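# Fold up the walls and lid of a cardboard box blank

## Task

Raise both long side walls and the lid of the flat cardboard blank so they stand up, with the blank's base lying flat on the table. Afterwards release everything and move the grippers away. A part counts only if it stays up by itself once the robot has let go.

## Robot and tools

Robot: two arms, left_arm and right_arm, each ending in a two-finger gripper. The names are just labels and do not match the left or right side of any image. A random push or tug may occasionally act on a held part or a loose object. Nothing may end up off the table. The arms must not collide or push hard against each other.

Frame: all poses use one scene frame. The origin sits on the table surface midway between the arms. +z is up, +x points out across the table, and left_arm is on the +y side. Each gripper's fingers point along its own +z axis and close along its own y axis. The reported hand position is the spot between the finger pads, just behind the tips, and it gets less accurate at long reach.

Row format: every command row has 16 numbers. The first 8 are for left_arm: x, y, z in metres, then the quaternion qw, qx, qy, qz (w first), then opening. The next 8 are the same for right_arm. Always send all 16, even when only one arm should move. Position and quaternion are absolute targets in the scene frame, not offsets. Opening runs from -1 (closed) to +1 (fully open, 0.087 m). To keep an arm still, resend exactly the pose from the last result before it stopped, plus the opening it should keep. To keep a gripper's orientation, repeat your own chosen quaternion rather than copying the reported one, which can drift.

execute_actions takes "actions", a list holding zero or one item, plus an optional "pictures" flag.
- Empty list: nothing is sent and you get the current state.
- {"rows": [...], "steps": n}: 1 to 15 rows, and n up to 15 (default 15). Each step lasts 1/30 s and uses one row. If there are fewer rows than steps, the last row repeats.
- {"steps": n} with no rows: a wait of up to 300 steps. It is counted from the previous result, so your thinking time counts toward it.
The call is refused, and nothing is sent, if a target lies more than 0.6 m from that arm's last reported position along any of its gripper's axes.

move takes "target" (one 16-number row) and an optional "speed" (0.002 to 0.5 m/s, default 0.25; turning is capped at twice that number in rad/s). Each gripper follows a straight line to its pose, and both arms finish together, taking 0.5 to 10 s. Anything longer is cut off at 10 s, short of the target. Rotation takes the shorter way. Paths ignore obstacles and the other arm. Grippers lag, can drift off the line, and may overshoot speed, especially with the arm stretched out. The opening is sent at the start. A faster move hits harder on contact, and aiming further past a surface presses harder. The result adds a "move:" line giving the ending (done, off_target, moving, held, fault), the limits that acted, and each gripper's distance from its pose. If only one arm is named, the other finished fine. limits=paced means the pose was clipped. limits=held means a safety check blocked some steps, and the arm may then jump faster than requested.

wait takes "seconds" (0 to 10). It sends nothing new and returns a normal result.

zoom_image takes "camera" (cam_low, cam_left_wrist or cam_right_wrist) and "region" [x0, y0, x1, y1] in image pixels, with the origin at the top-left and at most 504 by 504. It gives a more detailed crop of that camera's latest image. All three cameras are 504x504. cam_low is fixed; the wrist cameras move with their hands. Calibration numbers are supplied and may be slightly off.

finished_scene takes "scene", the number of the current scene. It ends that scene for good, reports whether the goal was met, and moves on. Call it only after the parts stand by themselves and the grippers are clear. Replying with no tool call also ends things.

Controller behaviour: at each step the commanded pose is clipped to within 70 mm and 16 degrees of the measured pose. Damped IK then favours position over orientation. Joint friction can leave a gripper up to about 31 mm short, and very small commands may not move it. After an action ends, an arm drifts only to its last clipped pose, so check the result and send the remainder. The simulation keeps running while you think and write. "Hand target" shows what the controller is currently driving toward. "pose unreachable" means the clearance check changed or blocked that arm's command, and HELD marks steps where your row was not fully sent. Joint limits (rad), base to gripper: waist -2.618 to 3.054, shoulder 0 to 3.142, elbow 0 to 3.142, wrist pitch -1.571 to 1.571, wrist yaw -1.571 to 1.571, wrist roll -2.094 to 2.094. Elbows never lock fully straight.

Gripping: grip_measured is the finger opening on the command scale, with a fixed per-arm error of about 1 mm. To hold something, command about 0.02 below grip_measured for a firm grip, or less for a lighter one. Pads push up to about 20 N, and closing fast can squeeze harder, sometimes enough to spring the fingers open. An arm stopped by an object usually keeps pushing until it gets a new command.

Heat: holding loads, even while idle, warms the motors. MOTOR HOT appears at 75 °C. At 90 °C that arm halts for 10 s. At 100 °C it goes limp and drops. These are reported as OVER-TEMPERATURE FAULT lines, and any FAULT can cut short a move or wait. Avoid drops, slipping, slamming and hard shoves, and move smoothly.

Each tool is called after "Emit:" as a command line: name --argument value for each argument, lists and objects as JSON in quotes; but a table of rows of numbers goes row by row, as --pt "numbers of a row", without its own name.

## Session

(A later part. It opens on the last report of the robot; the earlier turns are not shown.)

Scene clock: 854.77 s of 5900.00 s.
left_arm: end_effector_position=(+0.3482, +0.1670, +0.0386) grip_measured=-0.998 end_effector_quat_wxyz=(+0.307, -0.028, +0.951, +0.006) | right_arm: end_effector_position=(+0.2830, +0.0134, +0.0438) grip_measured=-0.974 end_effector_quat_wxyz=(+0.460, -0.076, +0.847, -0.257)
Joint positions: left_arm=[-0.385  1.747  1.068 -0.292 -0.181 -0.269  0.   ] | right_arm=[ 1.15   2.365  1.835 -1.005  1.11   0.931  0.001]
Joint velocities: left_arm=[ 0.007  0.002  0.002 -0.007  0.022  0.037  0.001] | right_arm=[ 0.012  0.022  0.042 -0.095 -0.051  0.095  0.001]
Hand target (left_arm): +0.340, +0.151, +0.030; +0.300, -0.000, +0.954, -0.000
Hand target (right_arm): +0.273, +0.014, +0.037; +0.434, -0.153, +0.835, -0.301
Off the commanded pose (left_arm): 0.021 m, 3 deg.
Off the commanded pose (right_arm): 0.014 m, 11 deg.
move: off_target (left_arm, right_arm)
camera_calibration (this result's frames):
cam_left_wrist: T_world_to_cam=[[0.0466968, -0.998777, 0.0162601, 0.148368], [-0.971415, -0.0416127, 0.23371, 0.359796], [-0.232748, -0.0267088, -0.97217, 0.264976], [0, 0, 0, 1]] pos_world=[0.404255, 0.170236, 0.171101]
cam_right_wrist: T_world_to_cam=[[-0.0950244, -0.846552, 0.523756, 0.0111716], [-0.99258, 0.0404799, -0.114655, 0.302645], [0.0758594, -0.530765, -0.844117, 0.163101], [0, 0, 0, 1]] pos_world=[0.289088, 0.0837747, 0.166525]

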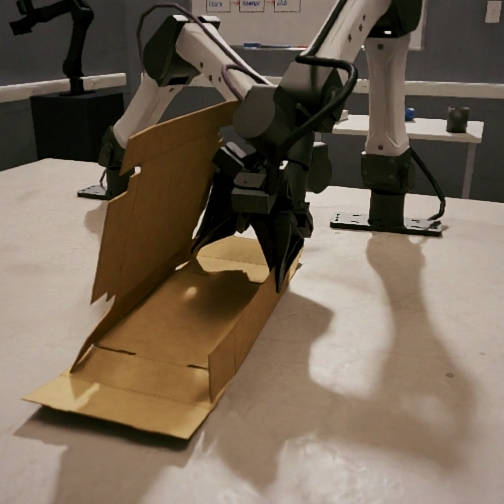

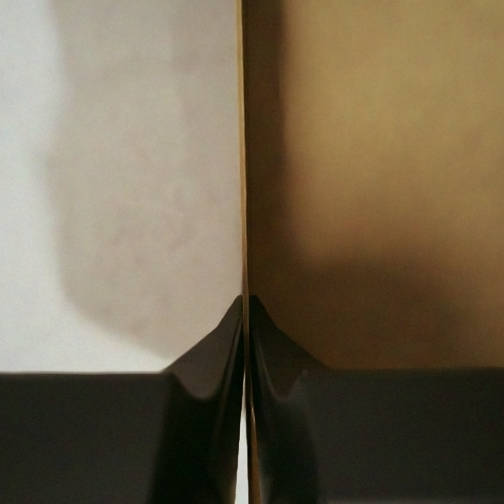

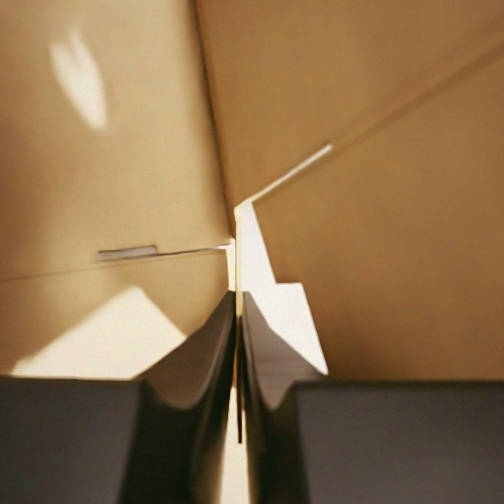

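Emit:
move --target '[0.35,0.17,0.04,0.3,0,0.954,0,-0.5,0.275,0.0,0.035,0.45,-0.1,0.857,-0.23,-1]' --speed 0.05

Emit:
move --target '[0.35,0.18,0.12,0.3,0,0.954,-0.05,-0.5,0.275,0.0,0.035,0.45,-0.1,0.857,-0.23,-1]' --speed 0.08

Emit:
move --target '[0.3,0.36,0.15,0.3,0,0.954,0,-1,0.275,0.0,0.035,0.45,-0.1,0.857,-0.23,-1]'

Emit:
move --target '[0.3,0.36,0.15,0.3,0,0.954,0,-1,0.275,0.02,0.025,0.398,-0.23,0.768,-0.443,-1]' --speed 0.1

Scene clock: 863.63 s of 5900.00 s.
left_arm: end_effector_position=(+0.3472, +0.1672, +0.0378) grip_measured=-0.500 end_effector_quat_wxyz=(+0.302, -0.002, +0.953, -0.000) | right_arm: end_effector_position=(+0.2776, +0.0082, +0.0382) grip_measured=-0.977 end_effector_quat_wxyz=(+0.466, -0.084, +0.852, -0.223)
Joint positions: left_arm=[-0.376  1.747  1.068 -0.294 -0.148 -0.216  0.022] | right_arm=[ 1.15   2.256  1.636 -0.784  1.078  0.836  0.001]
Joint velocities: left_arm=[-0.002 -0.022 -0.022  0.051  0.022 -0.051 -0.001] | right_arm=[-0.007 -0.027 -0.017  0.022 -0.022 -0.081 -0.001]
Hand target (left_arm): +0.350, +0.170, +0.040; +0.300, -0.000, +0.954, +0.000
Hand target (right_arm): +0.275, +0.000, +0.035; +0.450, -0.100, +0.857, -0.230
Off the commanded pose (left_arm): 0.004 m, 0 deg.
Off the commanded pose (right_arm): 0.009 m, 3 deg.
After step 90, 4.80 s passed at rest.
move: off_target (right_arm)
camera_calibration (this result's frames):
cam_left_wrist: T_world_to_cam=[[-0.00558528, -0.99992, 0.0113811, 0.167182], [-0.969892, 0.00818789, 0.243397, 0.349844], [-0.243471, -0.00967897, -0.96986, 0.264798], [0, 0, 0, 1]] pos_world=[0.404715, 0.166867, 0.169764]
cam_right_wrist: T_world_to_cam=[[-0.0516303, -0.877279, 0.477195, -0.000870289], [-0.994057, -0.000711065, -0.10886, 0.297389], [0.0958395, -0.47998, -0.872029, 0.151167], [0, 0, 0, 1]] pos_world=[0.281089, 0.072005, 0.164611]

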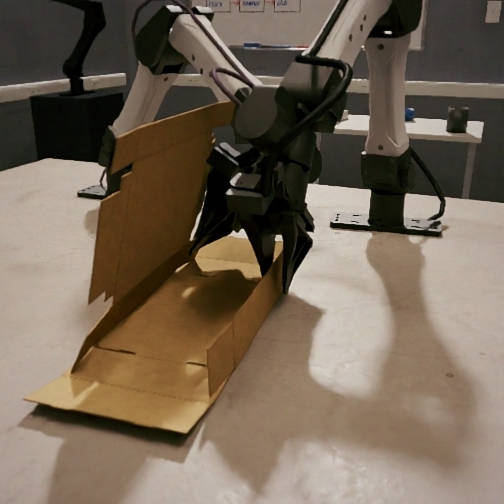

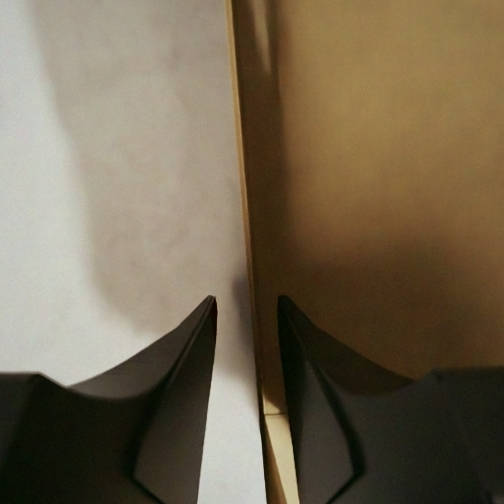

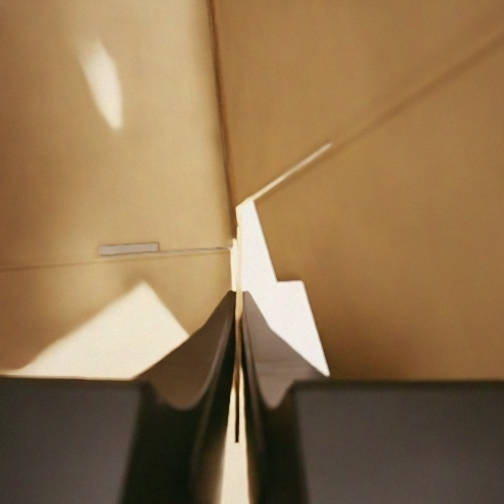

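Scene clock: 865.27 s of 5900.00 s.
left_arm: end_effector_position=(+0.3448, +0.1776, +0.1054) grip_measured=-0.500 end_effector_quat_wxyz=(+0.287, -0.001, +0.957, -0.047) | right_arm: end_effector_position=(+0.2780, +0.0084, +0.0386) grip_measured=-0.977 end_effector_quat_wxyz=(+0.466, -0.086, +0.852, -0.224)
Joint positions: left_arm=[-0.295  1.66   1.257 -0.578 -0.009 -0.174  0.022] | right_arm=[ 1.15   2.256  1.636 -0.78   1.079  0.828  0.001]
Joint velocities: left_arm=[-0.002 -0.007 -0.002 -0.037  0.095 -0.037 -0.   ] | right_arm=[ 0.007 -0.002 -0.002  0.081  0.007 -0.007  0.001]
Hand target (left_arm): +0.348, +0.180, +0.120; +0.300, +0.000, +0.953, -0.049
Hand target (right_arm): +0.275, +0.000, +0.035; +0.450, -0.099, +0.857, -0.230
Off the commanded pose (left_arm): 0.016 m, 2 deg.
Off the commanded pose (right_arm): 0.010 m, 3 deg.
move: off_target (left_arm, right_arm)
camera_calibration (this result's frames):
cam_left_wrist: T_world_to_cam=[[-0.0350968, -0.994416, 0.0995287, 0.176714], [-0.960686, 0.0610149, 0.270849, 0.315488], [-0.275409, -0.0861099, -0.957463, 0.353068], [0, 0, 0, 1]] pos_world=[0.406525, 0.186881, 0.235012]
cam_right_wrist: T_world_to_cam=[[-0.0487672, -0.875669, 0.480443, -0.00174484], [-0.994029, -0.00445862, -0.109025, 0.297805], [0.0976119, -0.482891, -0.870223, 0.150976], [0, 0, 0, 1]] pos_world=[0.281205, 0.0727048, 0.164689]

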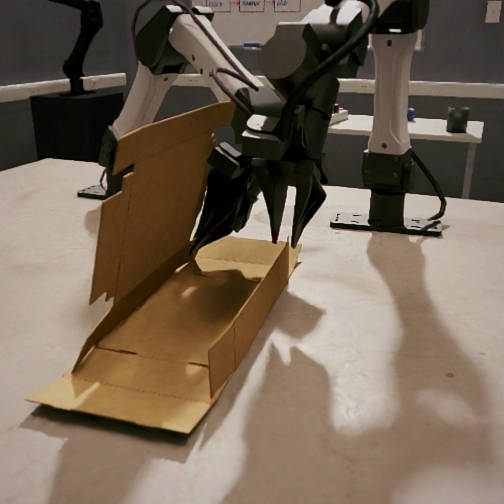

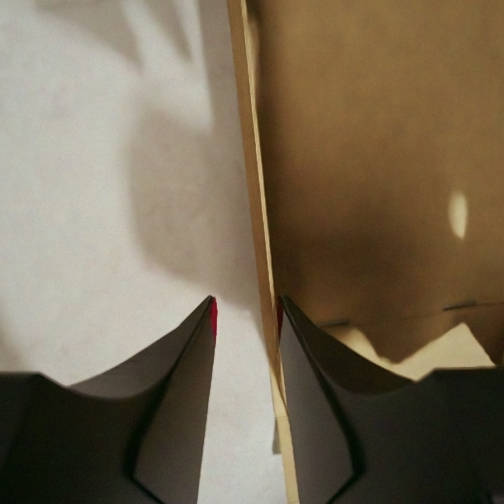

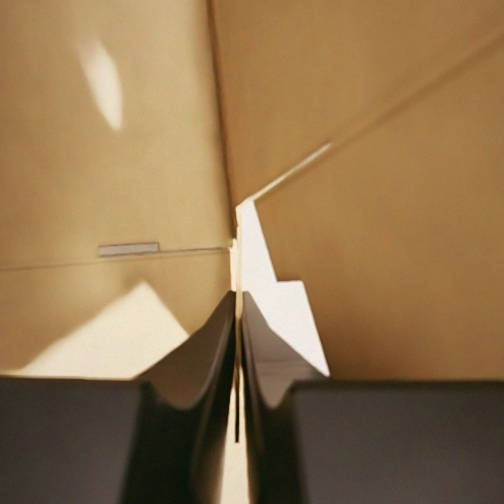

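Scene clock: 866.73 s of 5900.00 s.
left_arm: end_effector_position=(+0.2997, +0.3581, +0.1365) grip_measured=-1.000 end_effector_quat_wxyz=(+0.289, -0.004, +0.957, +0.001) | right_arm: end_effector_position=(+0.2780, +0.0084, +0.0385) grip_measured=-0.977 end_effector_quat_wxyz=(+0.466, -0.086, +0.852, -0.224)
Joint positions: left_arm=[ 0.237  1.533  1.257 -0.736  0.191  0.292  0.   ] | right_arm=[ 1.15   2.256  1.636 -0.78   1.078  0.828  0.001]
Joint velocities: left_arm=[-0.012 -0.002  0.002 -0.051 -0.066 -0.007  0.   ] | right_arm=[-0.007 -0.022  0.012 -0.037 -0.022  0.037 -0.   ]
Hand target (left_arm): +0.301, +0.360, +0.149; +0.302, +0.001, +0.953, +0.004
Hand target (right_arm): +0.275, +0.000, +0.035; +0.450, -0.100, +0.857, -0.231
Off the commanded pose (left_arm): 0.014 m, 1 deg.
Off the commanded pose (right_arm): 0.010 m, 3 deg.
move: off_target (left_arm, right_arm)
camera_calibration (this result's frames):
cam_left_wrist: T_world_to_cam=[[-0.000857341, -0.999937, 0.0111577, 0.355235], [-0.962925, 0.00383547, 0.269741, 0.274077], [-0.269766, -0.0105127, -0.962868, 0.357958], [0, 0, 0, 1]] pos_world=[0.360786, 0.357924, 0.266773]
cam_right_wrist: T_world_to_cam=[[-0.0484138, -0.875771, 0.480293, -0.00174876], [-0.99406, -0.00467942, -0.108734, 0.297795], [0.0974738, -0.482704, -0.870342, 0.151016], [0, 0, 0, 1]] pos_world=[0.281221, 0.0727582, 0.164656]

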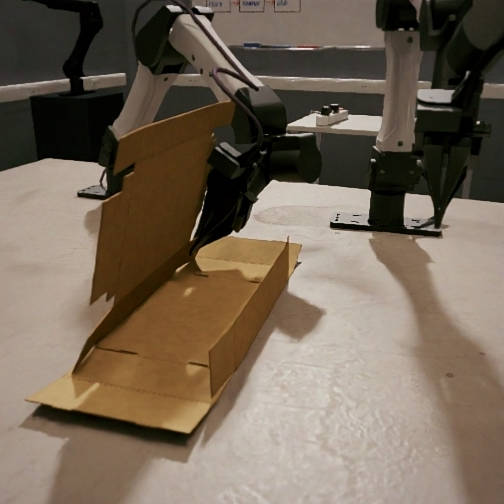

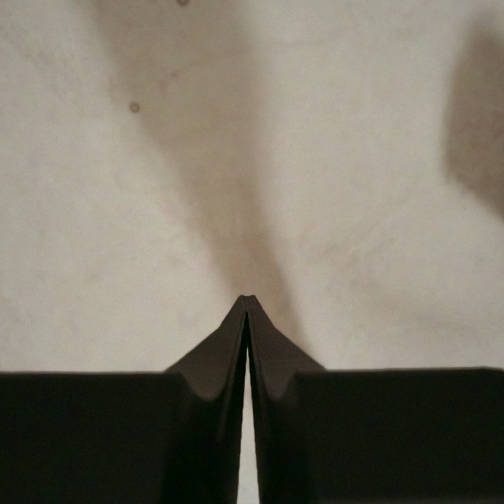

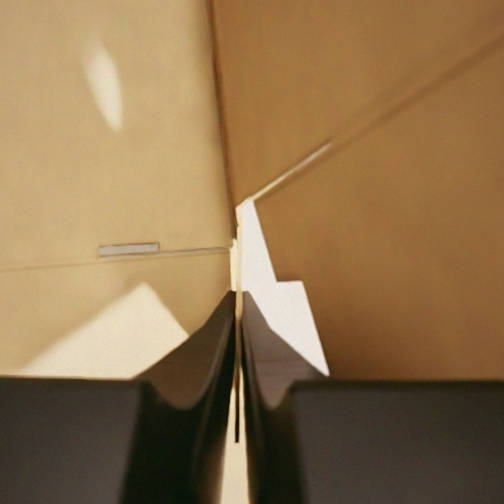

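Scene clock: 869.97 s of 5900.00 s.
left_arm: end_effector_position=(+0.2978, +0.3558, +0.1356) grip_measured=-1.000 end_effector_quat_wxyz=(+0.286, -0.002, +0.958, -0.005) | right_arm: end_effector_position=(+0.2827, +0.0238, +0.0312) grip_measured=-0.977 end_effector_quat_wxyz=(+0.430, -0.213, +0.771, -0.419)
Joint positions: left_arm=[ 0.237  1.533  1.257 -0.747  0.2    0.295  0.   ] | right_arm=[ 1.196  2.763  2.357 -1.528  1.269  0.908  0.001]
Joint velocities: left_arm=[ 0.007 -0.017  0.007  0.037 -0.139  0.037  0.   ] | right_arm=[ 0.002  0.002 -0.002 -0.081 -0.022  0.007  0.001]
Hand target (left_arm): +0.300, +0.360, +0.150; +0.300, +0.000, +0.954, +0.000
Hand target (right_arm): +0.276, +0.020, +0.026; +0.403, -0.237, +0.770, -0.434
Off the commanded pose (left_arm): 0.015 m, 2 deg.
Off the commanded pose (right_arm): 0.011 m, 5 deg.
joint sent to its limit (right arm) — the command would take joint 4 (wrist pitch) past its lower limit, so that joint was sent only as far as its limit.
move: off_target (left_arm, right_arm)
camera_calibration (this result's frames):
cam_left_wrist: T_world_to_cam=[[-0.0081003, -0.999756, 0.0205319, 0.353792], [-0.96087, 0.0134672, 0.276671, 0.267539], [-0.27688, -0.0174873, -0.960745, 0.360913], [0, 0, 0, 1]] pos_world=[0.359866, 0.356414, 0.265461]
cam_right_wrist: T_world_to_cam=[[-0.0201775, -0.54055, 0.84107, -0.0117472], [-0.993374, -0.0843578, -0.0780476, 0.302541], [0.113139, -0.837072, -0.535267, 0.145164], [0, 0, 0, 1]] pos_world=[0.283876, 0.140685, 0.111194]

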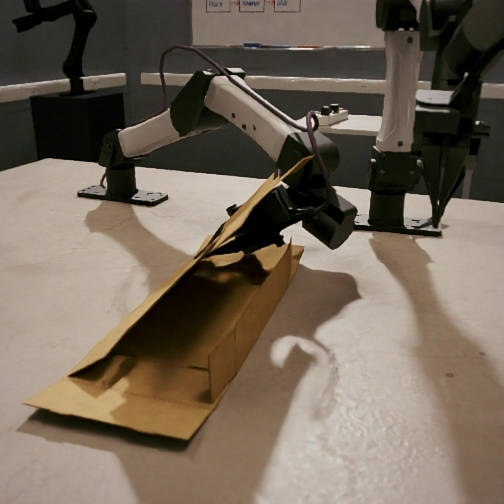

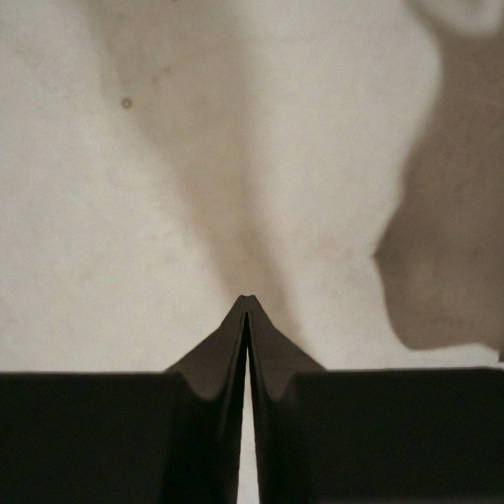

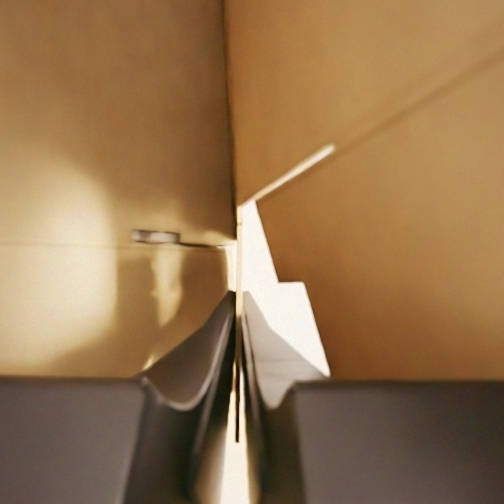

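Emit:
move --target '[0.42,0.2,0.28,0.25,0,0.968,0,-1,0.275,0.02,0.025,0.398,-0.23,0.768,-0.443,-1]'

Emit:
move --target '[0.44,0.03,0.2,0.25,0,0.968,0,-1,0.275,0.02,0.025,0.398,-0.23,0.768,-0.443,-1]' --speed 0.15

Emit:
move --target '[0.45,0.03,0.03,0.25,0,0.968,0,-1,0.275,0.02,0.025,0.398,-0.23,0.768,-0.443,-1]' --speed 0.08

Scene clock: 878.97 s of 5900.00 s.
left_arm: end_effector_position=(+0.4138, +0.1997, +0.2806) grip_measured=-1.000 end_effector_quat_wxyz=(+0.303, +0.005, +0.953, -0.011) | right_arm: end_effector_position=(+0.2828, +0.0236, +0.0337) grip_measured=-0.977 end_effector_quat_wxyz=(+0.432, -0.211, +0.770, -0.420)
Joint positions: left_arm=[-0.243  2.244  2.848 -1.561 -0.048 -0.098  0.   ] | right_arm=[ 1.196  2.764  2.366 -1.543  1.272  0.918  0.001]
Joint velocities: left_arm=[-0.017 -0.012 -0.002  0.051  0.007 -0.007  0.   ] | right_arm=[-0.007  0.007 -0.007 -0.007 -0.022 -0.007 -0.   ]
Hand target (left_arm): +0.413, +0.200, +0.280; +0.301, -0.000, +0.953, -0.009
Hand target (right_arm): +0.275, +0.020, +0.025; +0.403, -0.237, +0.770, -0.434
Off the commanded pose (left_arm): 0.006 m, 6 deg.
Off the commanded pose (right_arm): 0.012 m, 5 deg.
elbow stopped short (left arm): the move would have taken joint 3 (elbow) straighter than the controller allows; a more bent joint 3 avoids this.
joint sent to its limit (right arm) — the command would take joint 4 (wrist pitch) past its lower limit, so that joint was sent only as far as its limit.
After step 90, 4.13 s passed at rest.
move: off_target (left_arm, right_arm)
camera_calibration (this result's frames):
cam_left_wrist: T_world_to_cam=[[-0.0260707, -0.999282, 0.02749, 0.201111], [-0.969646, 0.0319662, 0.242414, 0.350475], [-0.243119, -0.0203357, -0.969783, 0.518705], [0, 0, 0, 1]] pos_world=[0.471187, 0.200312, 0.412543]
cam_right_wrist: T_world_to_cam=[[-0.0247317, -0.541015, 0.840649, -0.0126356], [-0.993148, -0.0827801, -0.0824929, 0.30287], [0.114219, -0.836929, -0.535261, 0.145985], [0, 0, 0, 1]] pos_world=[0.283808, 0.140415, 0.113747]

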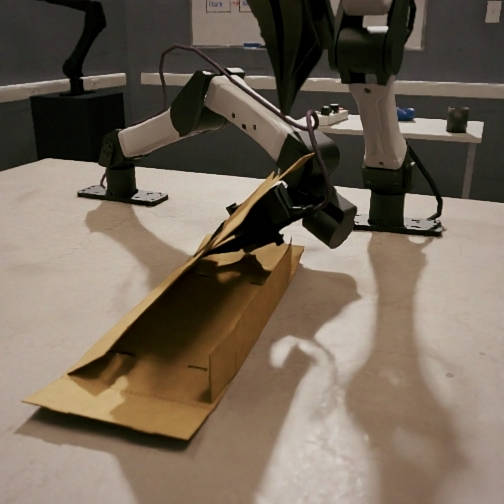

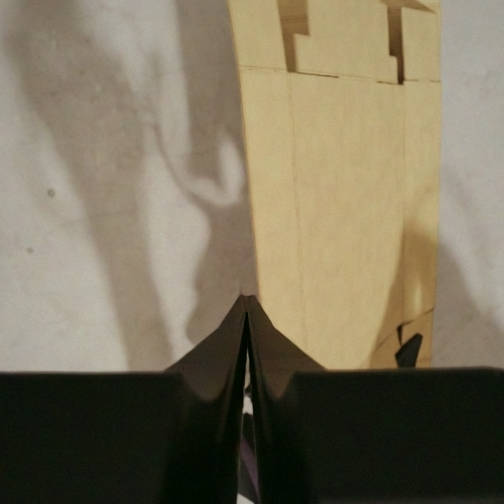

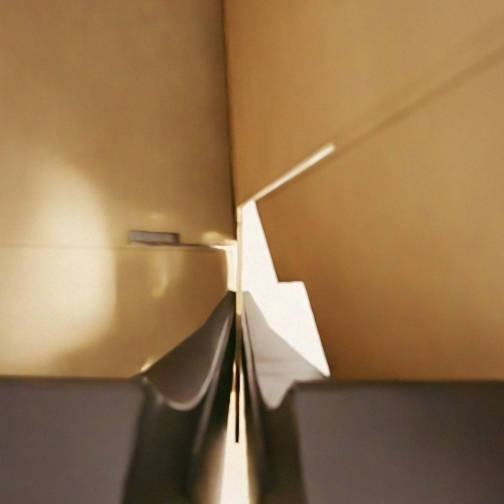

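Scene clock: 880.77 s of 5900.00 s.
left_arm: end_effector_position=(+0.4315, +0.0355, +0.1932) grip_measured=-1.000 end_effector_quat_wxyz=(+0.280, +0.009, +0.960, -0.018) | right_arm: end_effector_position=(+0.2829, +0.0235, +0.0338) grip_measured=-0.977 end_effector_quat_wxyz=(+0.432, -0.211, +0.770, -0.420)
Joint positions: left_arm=[-0.586  2.462  2.848 -1.423 -0.208 -0.391  0.   ] | right_arm=[ 1.196  2.764  2.366 -1.544  1.273  0.918  0.001]
Joint velocities: left_arm=[-0.002  0.002  0.012  0.022 -0.022 -0.022  0.   ] | right_arm=[-0.022  0.007  0.002 -0.007  0.051  0.037  0.   ]
Hand target (left_arm): +0.439, +0.031, +0.201; +0.301, +0.001, +0.953, -0.027
Hand target (right_arm): +0.275, +0.020, +0.025; +0.403, -0.237, +0.770, -0.434
Off the commanded pose (left_arm): 0.012 m, 4 deg.
Off the commanded pose (right_arm): 0.012 m, 5 deg.
elbow stopped short (left arm): the move would have taken joint 3 (elbow) straighter than the controller allows; a more bent joint 3 avoids this.
joint sent to its limit (right arm) — the command would take joint 4 (wrist pitch) past its lower limit, so that joint was sent only as far as its limit.
move: off_target (left_arm, right_arm)
camera_calibration (this result's frames):
cam_left_wrist: T_world_to_cam=[[-0.0370361, -0.998519, 0.0398601, 0.0421601], [-0.956809, 0.046942, 0.286904, 0.379393], [-0.28835, -0.0275126, -0.95713, 0.452262], [0, 0, 0, 1]] pos_world=[0.494978, 0.0367311, 0.322343]
cam_right_wrist: T_world_to_cam=[[-0.0250946, -0.540468, 0.84099, -0.0127305], [-0.993089, -0.0830049, -0.0829768, 0.302918], [0.114653, -0.83726, -0.53465, 0.145871], [0, 0, 0, 1]] pos_world=[0.28378, 0.140396, 0.113831]

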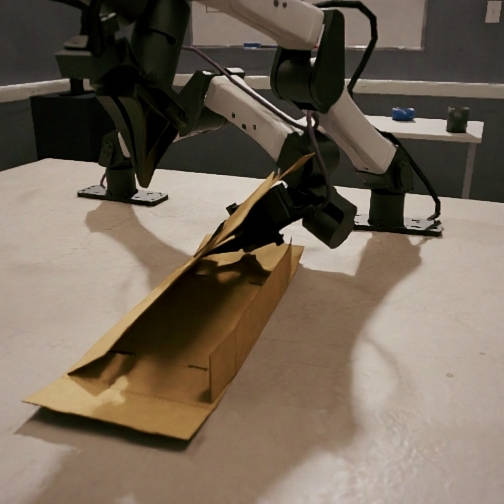

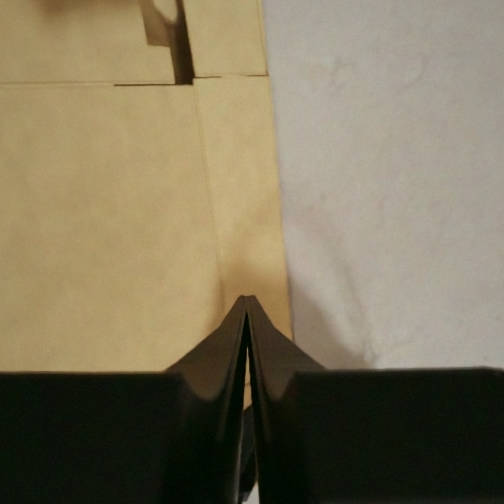

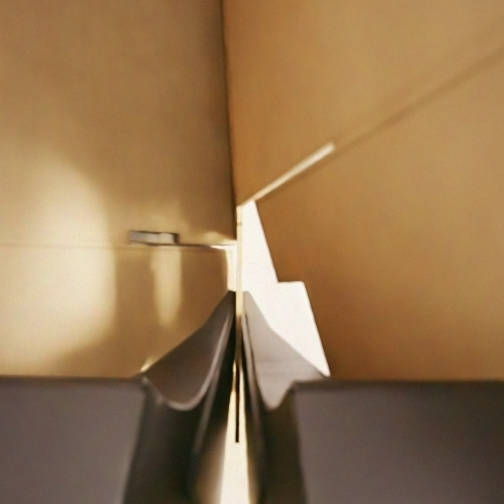

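Scene clock: 883.27 s of 5900.00 s.
left_arm: end_effector_position=(+0.4514, +0.0254, +0.0454) grip_measured=-1.000 end_effector_quat_wxyz=(+0.253, +0.006, +0.967, -0.005) | right_arm: end_effector_position=(+0.2819, +0.0239, +0.0299) grip_measured=-0.977 end_effector_quat_wxyz=(+0.430, -0.211, +0.771, -0.420)
Joint positions: left_arm=[-0.586  2.402  2.136 -0.835 -0.21  -0.403  0.   ] | right_arm=[ 1.197  2.771  2.366 -1.54   1.268  0.92   0.001]
Joint velocities: left_arm=[ 0.022  0.012 -0.027  0.007 -0.051  0.007  0.   ] | right_arm=[-0.002 -0.017 -0.007 -0.037  0.022  0.022  0.   ]
Hand target (left_arm): +0.453, +0.028, +0.031; +0.250, -0.000, +0.968, -0.000
Hand target (right_arm): +0.275, +0.020, +0.025; +0.403, -0.237, +0.770, -0.434
Off the commanded pose (left_arm): 0.016 m, 1 deg.
Off the commanded pose (right_arm): 0.009 m, 5 deg.
joint sent to its limit (right arm) — the command would take joint 4 (wrist pitch) past its lower limit, so that joint was sent only as far as its limit.
move: off_target (left_arm, right_arm); limits=held; held on 9 of 75 steps (right_arm)
pose unreachable (right arm): on one or more control steps of this call this arm could not follow its commanded pose, so it was not sent that pose on those steps. It may still have moved: this result reports where it is.
cause: the commanded pose would bring a part of the arm too close to another arm (this arm's forearm (the part past joint 3) and the other arm's upper arm (the part past joint 2)).
camera_calibration (this result's frames):
cam_left_wrist: T_world_to_cam=[[-0.0238493, -0.99957, 0.0170619, 0.0338062], [-0.939323, 0.0282473, 0.341868, 0.431431], [-0.342203, -0.00787335, -0.939593, 0.339231], [0, 0, 0, 1]] pos_world=[0.522145, 0.0242758, 0.17067]
cam_right_wrist: T_world_to_cam=[[-0.0221118, -0.541068, 0.840688, -0.0100753], [-0.99348, -0.0821797, -0.0790215, 0.301622], [0.111844, -0.836954, -0.535723, 0.145049], [0, 0, 0, 1]] pos_world=[0.28321, 0.140735, 0.110011]

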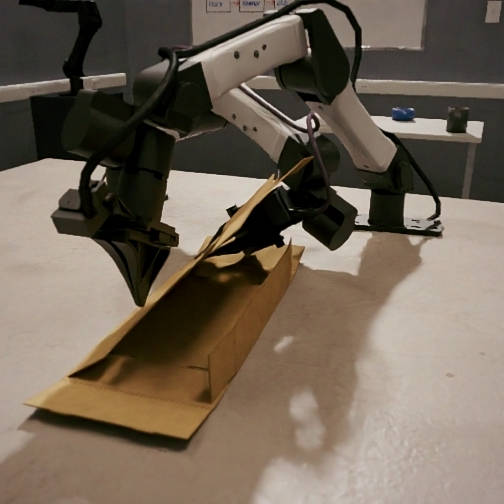

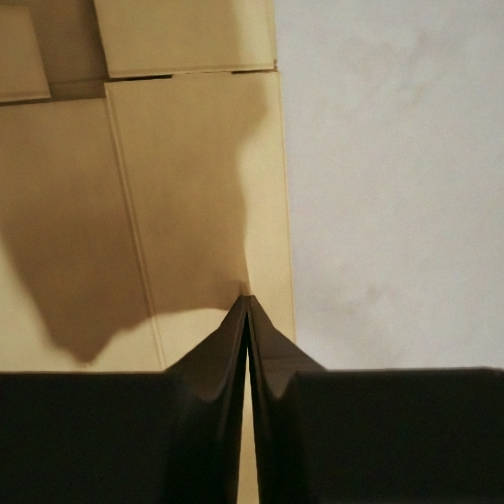

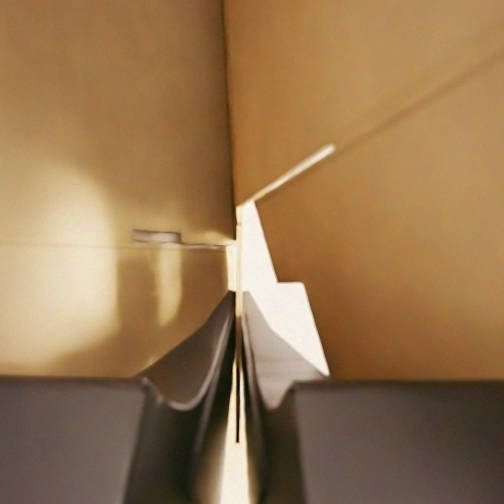

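Emit:
move --target '[0.45,0.06,0.015,0.25,0,0.968,0,-1,0.28,0.024,0.03,0.43,-0.21,0.771,-0.42,-1]' --speed 0.04

Emit:
move --target '[0.45,0.06,0.0,0.25,0,0.968,0,-1,0.28,0.024,0.03,0.43,-0.21,0.771,-0.42,-0.8]' --speed 0.04

Emit:
move --target '[0.45,0.06,0.0,0.25,0,0.968,0,-1,0.19,0.03,0.04,0.55,-0.25,0.72,-0.34,-0.8]' --speed 0.04

Scene clock: 892.87 s of 5900.00 s.
left_arm: end_effector_position=(+0.4526, +0.0271, +0.0410) grip_measured=-1.000 end_effector_quat_wxyz=(+0.269, +0.008, +0.962, -0.042) | right_arm: end_effector_position=(+0.2819, +0.0246, +0.0290) grip_measured=-0.978 end_effector_quat_wxyz=(+0.434, -0.205, +0.773, -0.415)
Joint positions: left_arm=[-0.563  2.332  1.977 -0.683 -0.146 -0.387  0.   ] | right_arm=[ 1.197  2.771  2.366 -1.537  1.267  0.936  0.001]
Joint velocities: left_arm=[ 0.012 -0.012 -0.012 -0.007  0.007  0.022  0.   ] | right_arm=[ 0.007  0.002 -0.007 -0.037 -0.007  0.007 -0.   ]
Hand target (left_arm): +0.450, +0.059, +0.016; +0.248, +0.001, +0.969, -0.000
Hand target (right_arm): +0.280, +0.024, +0.030; +0.430, -0.210, +0.771, -0.420
Off the commanded pose (left_arm): 0.042 m, 5 deg.
Off the commanded pose (right_arm): 0.002 m, 1 deg.
After step 90, 5.20 s passed at rest.
move: off_target (left_arm)
camera_calibration (this result's frames):
cam_left_wrist: T_world_to_cam=[[-0.0469035, -0.995176, 0.086163, 0.04309], [-0.949051, 0.0713054, 0.30695, 0.438685], [-0.311613, -0.0673761, -0.947817, 0.32368], [0, 0, 0, 1]] pos_world=[0.519219, 0.0334098, 0.168423]
cam_right_wrist: T_world_to_cam=[[-0.030716, -0.55442, 0.83167, -0.0059094], [-0.993294, -0.0758571, -0.0872543, 0.301624], [0.111464, -0.828772, -0.548372, 0.145342], [0, 0, 0, 1]] pos_world=[0.283219, 0.140059, 0.110934]

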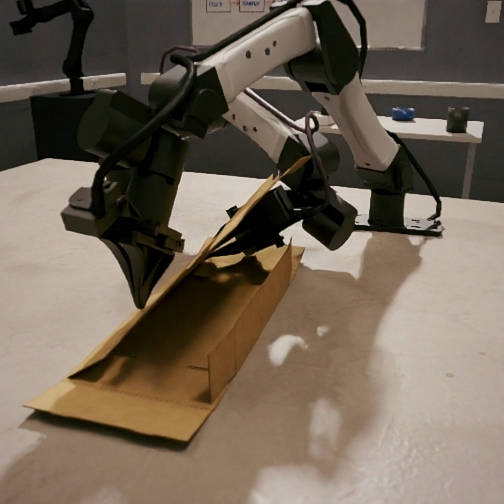

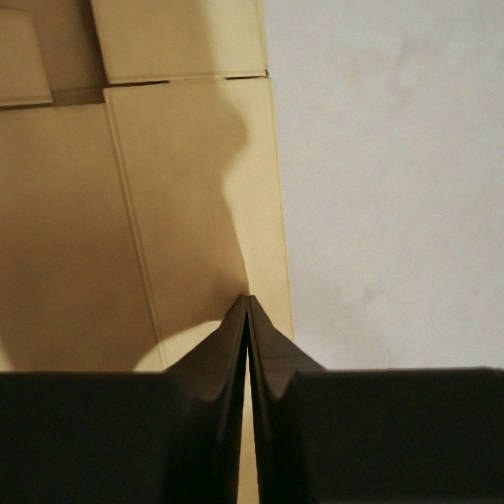

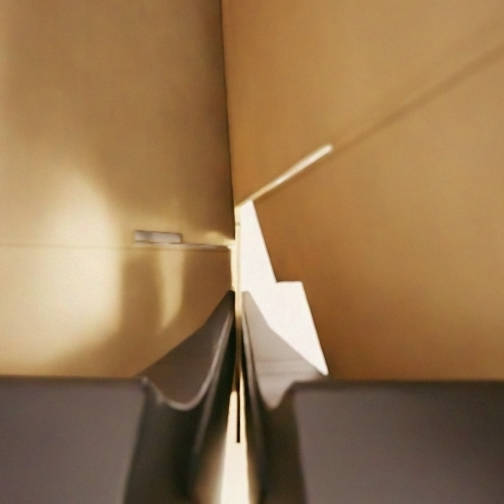

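Scene clock: 894.40 s of 5900.00 s.
left_arm: end_effector_position=(+0.4566, +0.0233, +0.0406) grip_measured=-1.000 end_effector_quat_wxyz=(+0.281, +0.008, +0.958, -0.052) | right_arm: end_effector_position=(+0.2831, +0.0227, +0.0338) grip_measured=-0.800 end_effector_quat_wxyz=(+0.437, -0.211, +0.764, -0.424)
Joint positions: left_arm=[-0.563  2.322  1.947 -0.63  -0.138 -0.387  0.   ] | right_arm=[ 1.197  2.771  2.366 -1.556  1.289  0.936  0.009]
Joint velocities: left_arm=[ 0.002 -0.002 -0.007 -0.037 -0.051 -0.037  0.   ] | right_arm=[-0.017  0.012 -0.002  0.037  0.007  0.007  0.001]
Hand target (left_arm): +0.449, +0.059, +0.002; +0.248, +0.001, +0.969, -0.001
Hand target (right_arm): +0.280, +0.024, +0.030; +0.430, -0.210, +0.771, -0.420
Off the commanded pose (left_arm): 0.055 m, 7 deg.
Off the commanded pose (right_arm): 0.005 m, 1 deg.
move: off_target (left_arm)
camera_calibration (this result's frames):
cam_left_wrist: T_world_to_cam=[[-0.0543353, -0.992944, 0.105407, 0.0420684], [-0.956328, 0.0821113, 0.280526, 0.446971], [-0.287202, -0.0855616, -0.954041, 0.313805], [0, 0, 0, 1]] pos_world=[0.519862, 0.0319199, 0.169561]
cam_right_wrist: T_world_to_cam=[[-0.0361745, -0.533263, 0.845175, -0.0103137], [-0.991499, -0.0866224, -0.0970917, 0.303221], [0.124987, -0.841503, -0.525596, 0.142012], [0, 0, 0, 1]] pos_world=[0.282521, 0.140269, 0.112798]

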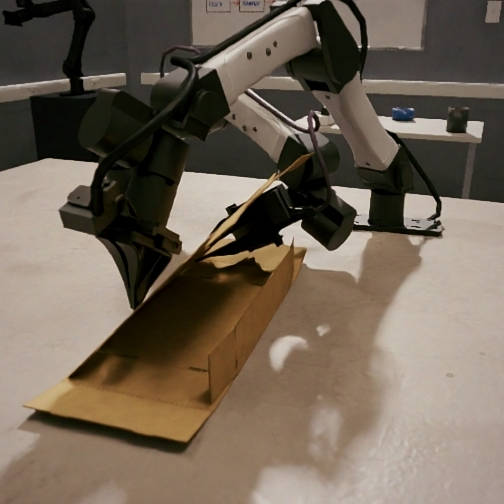

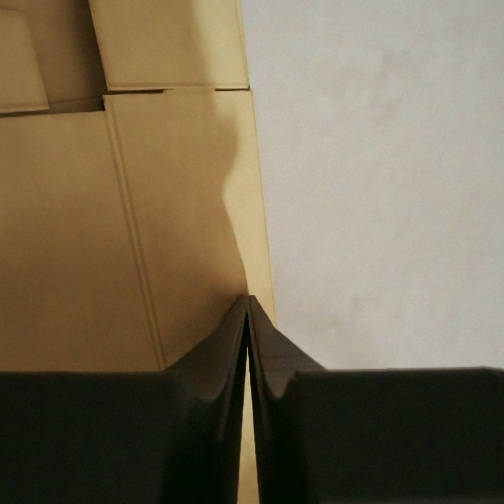

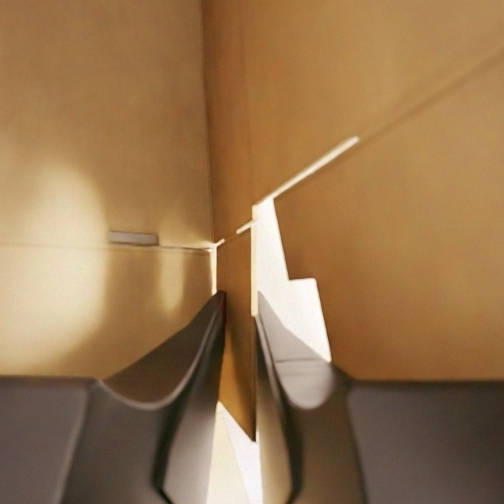

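Scene clock: 898.50 s of 5900.00 s.
left_arm: end_effector_position=(+0.4556, +0.0435, +0.0254) grip_measured=-1.000 end_effector_quat_wxyz=(+0.270, +0.001, +0.963, -0.023) | right_arm: end_effector_position=(+0.1946, +0.0291, +0.0357) grip_measured=-0.799 end_effector_quat_wxyz=(+0.540, -0.254, +0.721, -0.352)
Joint positions: left_arm=[-0.543  2.336  1.924 -0.636 -0.174 -0.376  0.   ] | right_arm=[ 1.428  2.492  1.776 -1.286  1.384  1.092  0.009]
Joint velocities: left_arm=[ 0.002  0.007 -0.007 -0.022 -0.066 -0.022  0.   ] | right_arm=[-0.022 -0.022 -0.002  0.051  0.022  0.022  0.001]
Hand target (left_arm): +0.450, +0.060, +0.000; +0.249, -0.000, +0.968, -0.000
Hand target (right_arm): +0.190, +0.031, +0.039; +0.549, -0.250, +0.721, -0.341
Off the commanded pose (left_arm): 0.031 m, 4 deg.
Off the commanded pose (right_arm): 0.006 m, 2 deg.
move: off_target (left_arm)
camera_calibration (this result's frames):
cam_left_wrist: T_world_to_cam=[[-0.0229951, -0.998261, 0.0542715, 0.0509461], [-0.950944, 0.0385926, 0.306947, 0.447411], [-0.308508, -0.0445509, -0.950178, 0.308584], [0, 0, 0, 1]] pos_world=[0.521835, 0.0473385, 0.153114]
cam_right_wrist: T_world_to_cam=[[-0.00748419, -0.604097, 0.796876, -0.0134943], [-0.924552, -0.299432, -0.235677, 0.214318], [0.380982, -0.738517, -0.556278, 0.107725], [0, 0, 0, 1]] pos_world=[0.157006, 0.135578, 0.121188]

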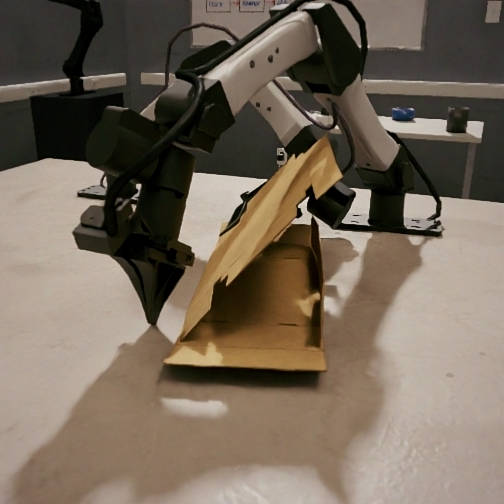

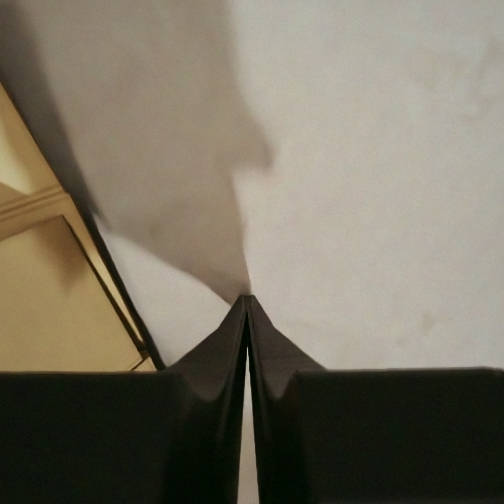

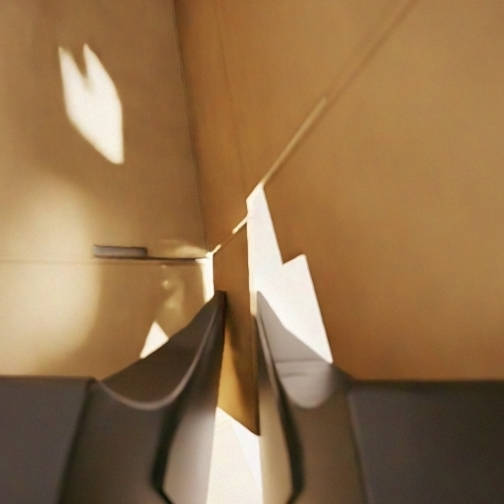

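Emit:
move --target '[0.45,0.0,0.12,0.25,0,0.968,0,-1,0.195,0.029,0.03,0.54,-0.254,0.721,-0.352,-1]' --speed 0.1

Emit:
move --target '[0.44,0.05,0.14,0.25,0,0.968,0,-1,0.28,0.024,0.025,0.43,-0.21,0.771,-0.42,-1]' --speed 0.05

Emit:
move --target '[0.45,0.055,0.05,0.25,0,0.968,0,-1,0.28,0.024,0.025,0.43,-0.21,0.771,-0.42,-1]' --speed 0.05

Scene clock: 905.23 s of 5900.00 s.
left_arm: end_effector_position=(+0.4494, +0.0039, +0.1208) grip_measured=-1.000 end_effector_quat_wxyz=(+0.258, +0.002, +0.966, -0.006) | right_arm: end_effector_position=(+0.1948, +0.0300, +0.0352) grip_measured=-0.977 end_effector_quat_wxyz=(+0.542, -0.251, +0.722, -0.349)
Joint positions: left_arm=[-0.627  2.616  2.844 -1.327 -0.233 -0.448  0.   ] | right_arm=[ 1.428  2.492  1.776 -1.28   1.384  1.096  0.001]
Joint velocities: left_arm=[ 0.002  0.017  0.056 -0.066  0.007 -0.037  0.   ] | right_arm=[-0.012 -0.002  0.007  0.007 -0.022  0.007  0.   ]
Hand target (left_arm): +0.447, +0.002, +0.120; +0.256, +0.000, +0.967, -0.004
Hand target (right_arm): +0.195, +0.029, +0.030; +0.540, -0.254, +0.721, -0.352
Off the commanded pose (left_arm): 0.004 m, 1 deg.
Off the commanded pose (right_arm): 0.005 m, 1 deg.
After step 90, 1.70 s passed at rest.
move: done
camera_calibration (this result's frames):
cam_left_wrist: T_world_to_cam=[[-0.0153122, -0.999646, 0.0217584, 0.00664901], [-0.943135, 0.0216664, 0.331703, 0.407336], [-0.332057, -0.015442, -0.943133, 0.4052], [0, 0, 0, 1]] pos_world=[0.518824, 0.00407824, 0.246899]
cam_right_wrist: T_world_to_cam=[[-0.00982146, -0.611977, 0.790814, -0.011661], [-0.924039, -0.296702, -0.241081, 0.214646], [0.382173, -0.733111, -0.562577, 0.107867], [0, 0, 0, 1]] pos_world=[0.157003, 0.135628, 0.121652]

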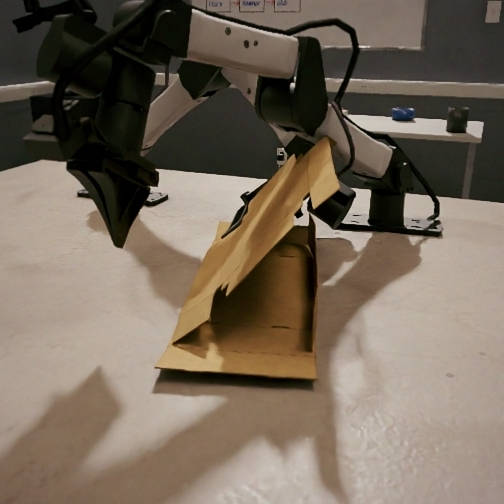

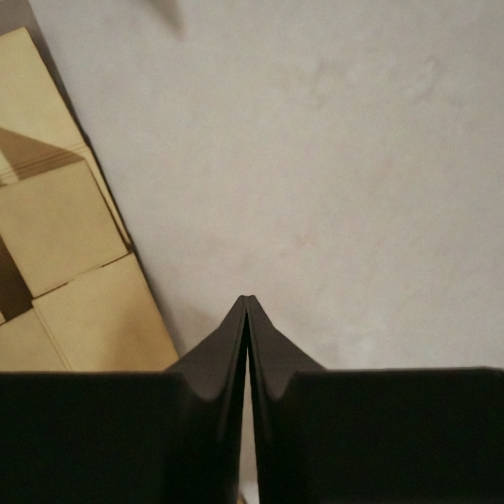

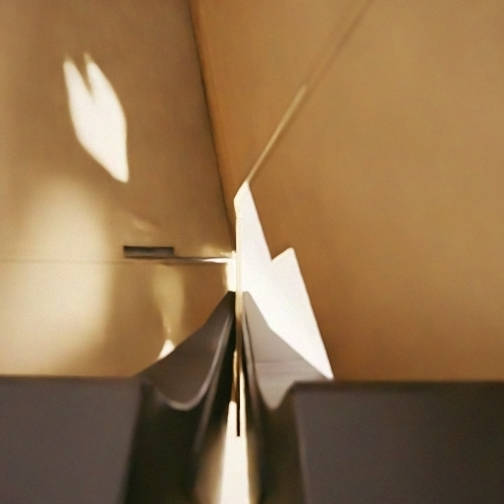

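Scene clock: 909.30 s of 5900.00 s.
left_arm: end_effector_position=(+0.4369, +0.0465, +0.1295) grip_measured=-1.000 end_effector_quat_wxyz=(+0.237, +0.001, +0.972, +0.008) | right_arm: end_effector_position=(+0.2860, +0.0280, +0.0330) grip_measured=-0.977 end_effector_quat_wxyz=(+0.458, -0.194, +0.767, -0.405)
Joint positions: left_arm=[-0.564  2.407  2.495 -1.227 -0.213 -0.396  0.   ] | right_arm=[ 1.198  2.733  2.301 -1.454  1.302  0.925  0.001]
Joint velocities: left_arm=[-0.012 -0.002 -0.002 -0.051  0.022 -0.051  0.   ] | right_arm=[-0.022  0.042  0.056 -0.154 -0.051 -0.022  0.   ]
Hand target (left_arm): +0.440, +0.050, +0.140; +0.250, -0.000, +0.968, +0.001
Hand target (right_arm): +0.280, +0.023, +0.026; +0.433, -0.211, +0.771, -0.417
Off the commanded pose (left_arm): 0.011 m, 2 deg.
Off the commanded pose (right_arm): 0.011 m, 4 deg.
move: off_target (left_arm, right_arm); limits=paced,held; held on 84 of 122 steps (right_arm)
pose unreachable (right arm): on one or more control steps of this call this arm could not follow its commanded pose, so it was not sent that pose on those steps. It may still have moved: this result reports where it is.
cause: the commanded pose would bring a part of the arm too close to another arm (this arm's forearm (the part past joint 3) and the other arm's upper arm (the part past joint 2)).
camera_calibration (this result's frames):
cam_left_wrist: T_world_to_cam=[[-0.00674181, -0.999966, -0.00482643, 0.0485046], [-0.927727, 0.00445333, 0.373233, 0.380423], [-0.373198, 0.00699387, -0.927725, 0.424844], [0, 0, 0, 1]] pos_world=[0.511807, 0.0438375, 0.252386]
cam_right_wrist: T_world_to_cam=[[-0.0606208, -0.580181, 0.812228, 0.00265071], [-0.986646, -0.0884141, -0.136793, 0.306371], [0.151177, -0.809675, -0.567074, 0.138646], [0, 0, 0, 1]] pos_world=[0.281481, 0.140884, 0.118379]

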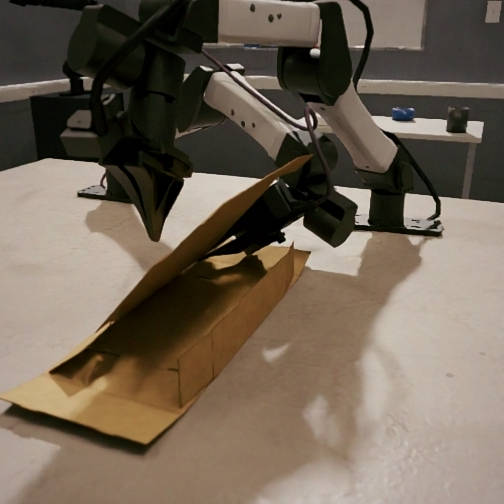

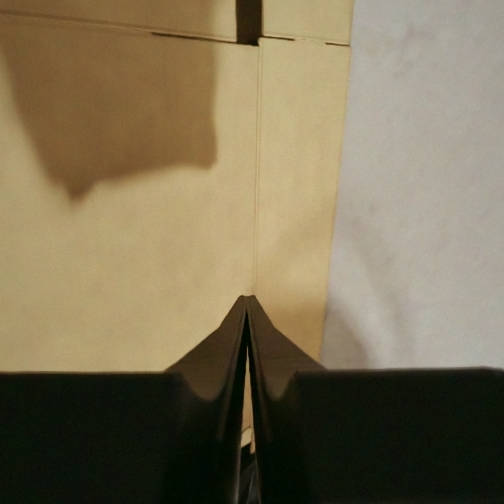

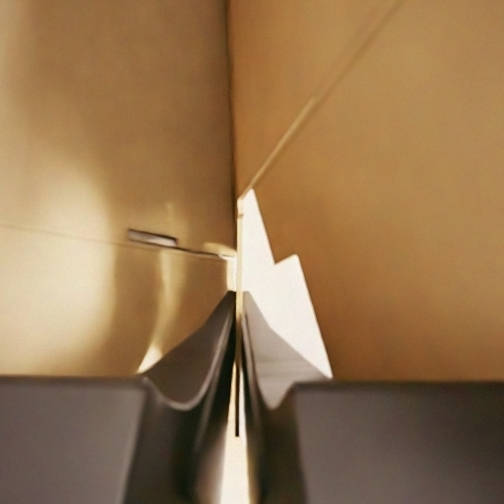

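Scene clock: 911.17 s of 5900.00 s.
left_arm: end_effector_position=(+0.4421, +0.0428, +0.0613) grip_measured=-1.000 end_effector_quat_wxyz=(+0.241, +0.006, +0.970, -0.006) | right_arm: end_effector_position=(+0.2857, +0.0283, +0.0299) grip_measured=-0.979 end_effector_quat_wxyz=(+0.455, -0.195, +0.768, -0.407)
Joint positions: left_arm=[-0.558  2.341  2.099 -0.876 -0.187 -0.383  0.   ] | right_arm=[ 1.198  2.754  2.33  -1.478  1.298  0.934  0.001]
Joint velocities: left_arm=[-0.007  0.012 -0.012  0.022 -0.081  0.066  0.   ] | right_arm=[-0.002  0.002  0.022  0.081 -0.007  0.037 -0.001]
Hand target (left_arm): +0.451, +0.054, +0.051; +0.249, +0.000, +0.968, +0.001
Hand target (right_arm): +0.280, +0.024, +0.025; +0.431, -0.211, +0.771, -0.418
Off the commanded pose (left_arm): 0.018 m, 1 deg.
Off the commanded pose (right_arm): 0.009 m, 4 deg.
move: off_target (left_arm, right_arm)
camera_calibration (this result's frames):
cam_left_wrist: T_world_to_cam=[[-0.0238294, -0.999526, 0.0195006, 0.0505549], [-0.93068, 0.0293025, 0.364659, 0.411547], [-0.365058, -0.00945919, -0.930937, 0.360793], [0, 0, 0, 1]] pos_world=[0.515934, 0.0418843, 0.184815]
cam_right_wrist: T_world_to_cam=[[-0.0578537, -0.57496, 0.816133, 0.0043342], [-0.987764, -0.0856274, -0.130344, 0.305751], [0.144826, -0.813688, -0.562971, 0.139011], [0, 0, 0, 1]] pos_world=[0.282128, 0.141784, 0.114574]

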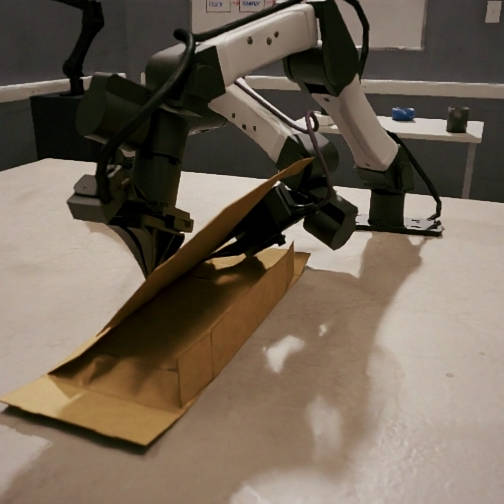

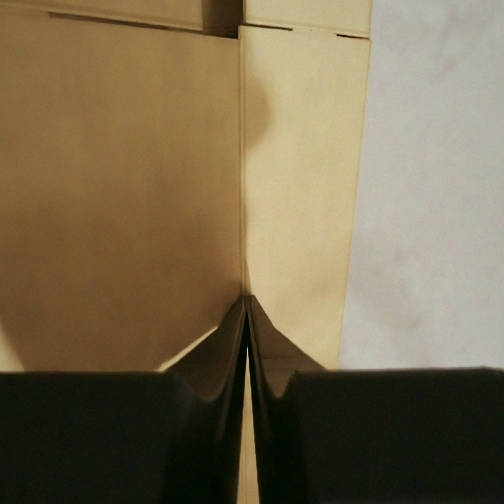

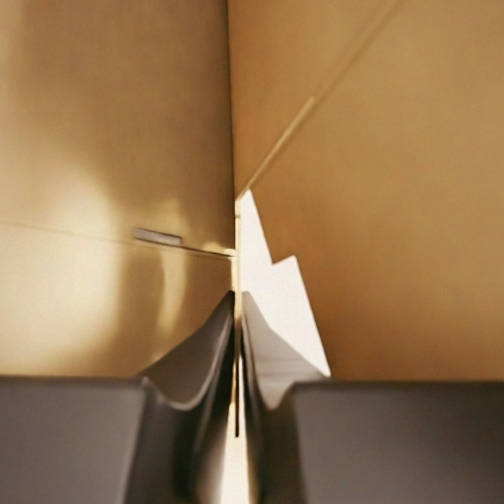

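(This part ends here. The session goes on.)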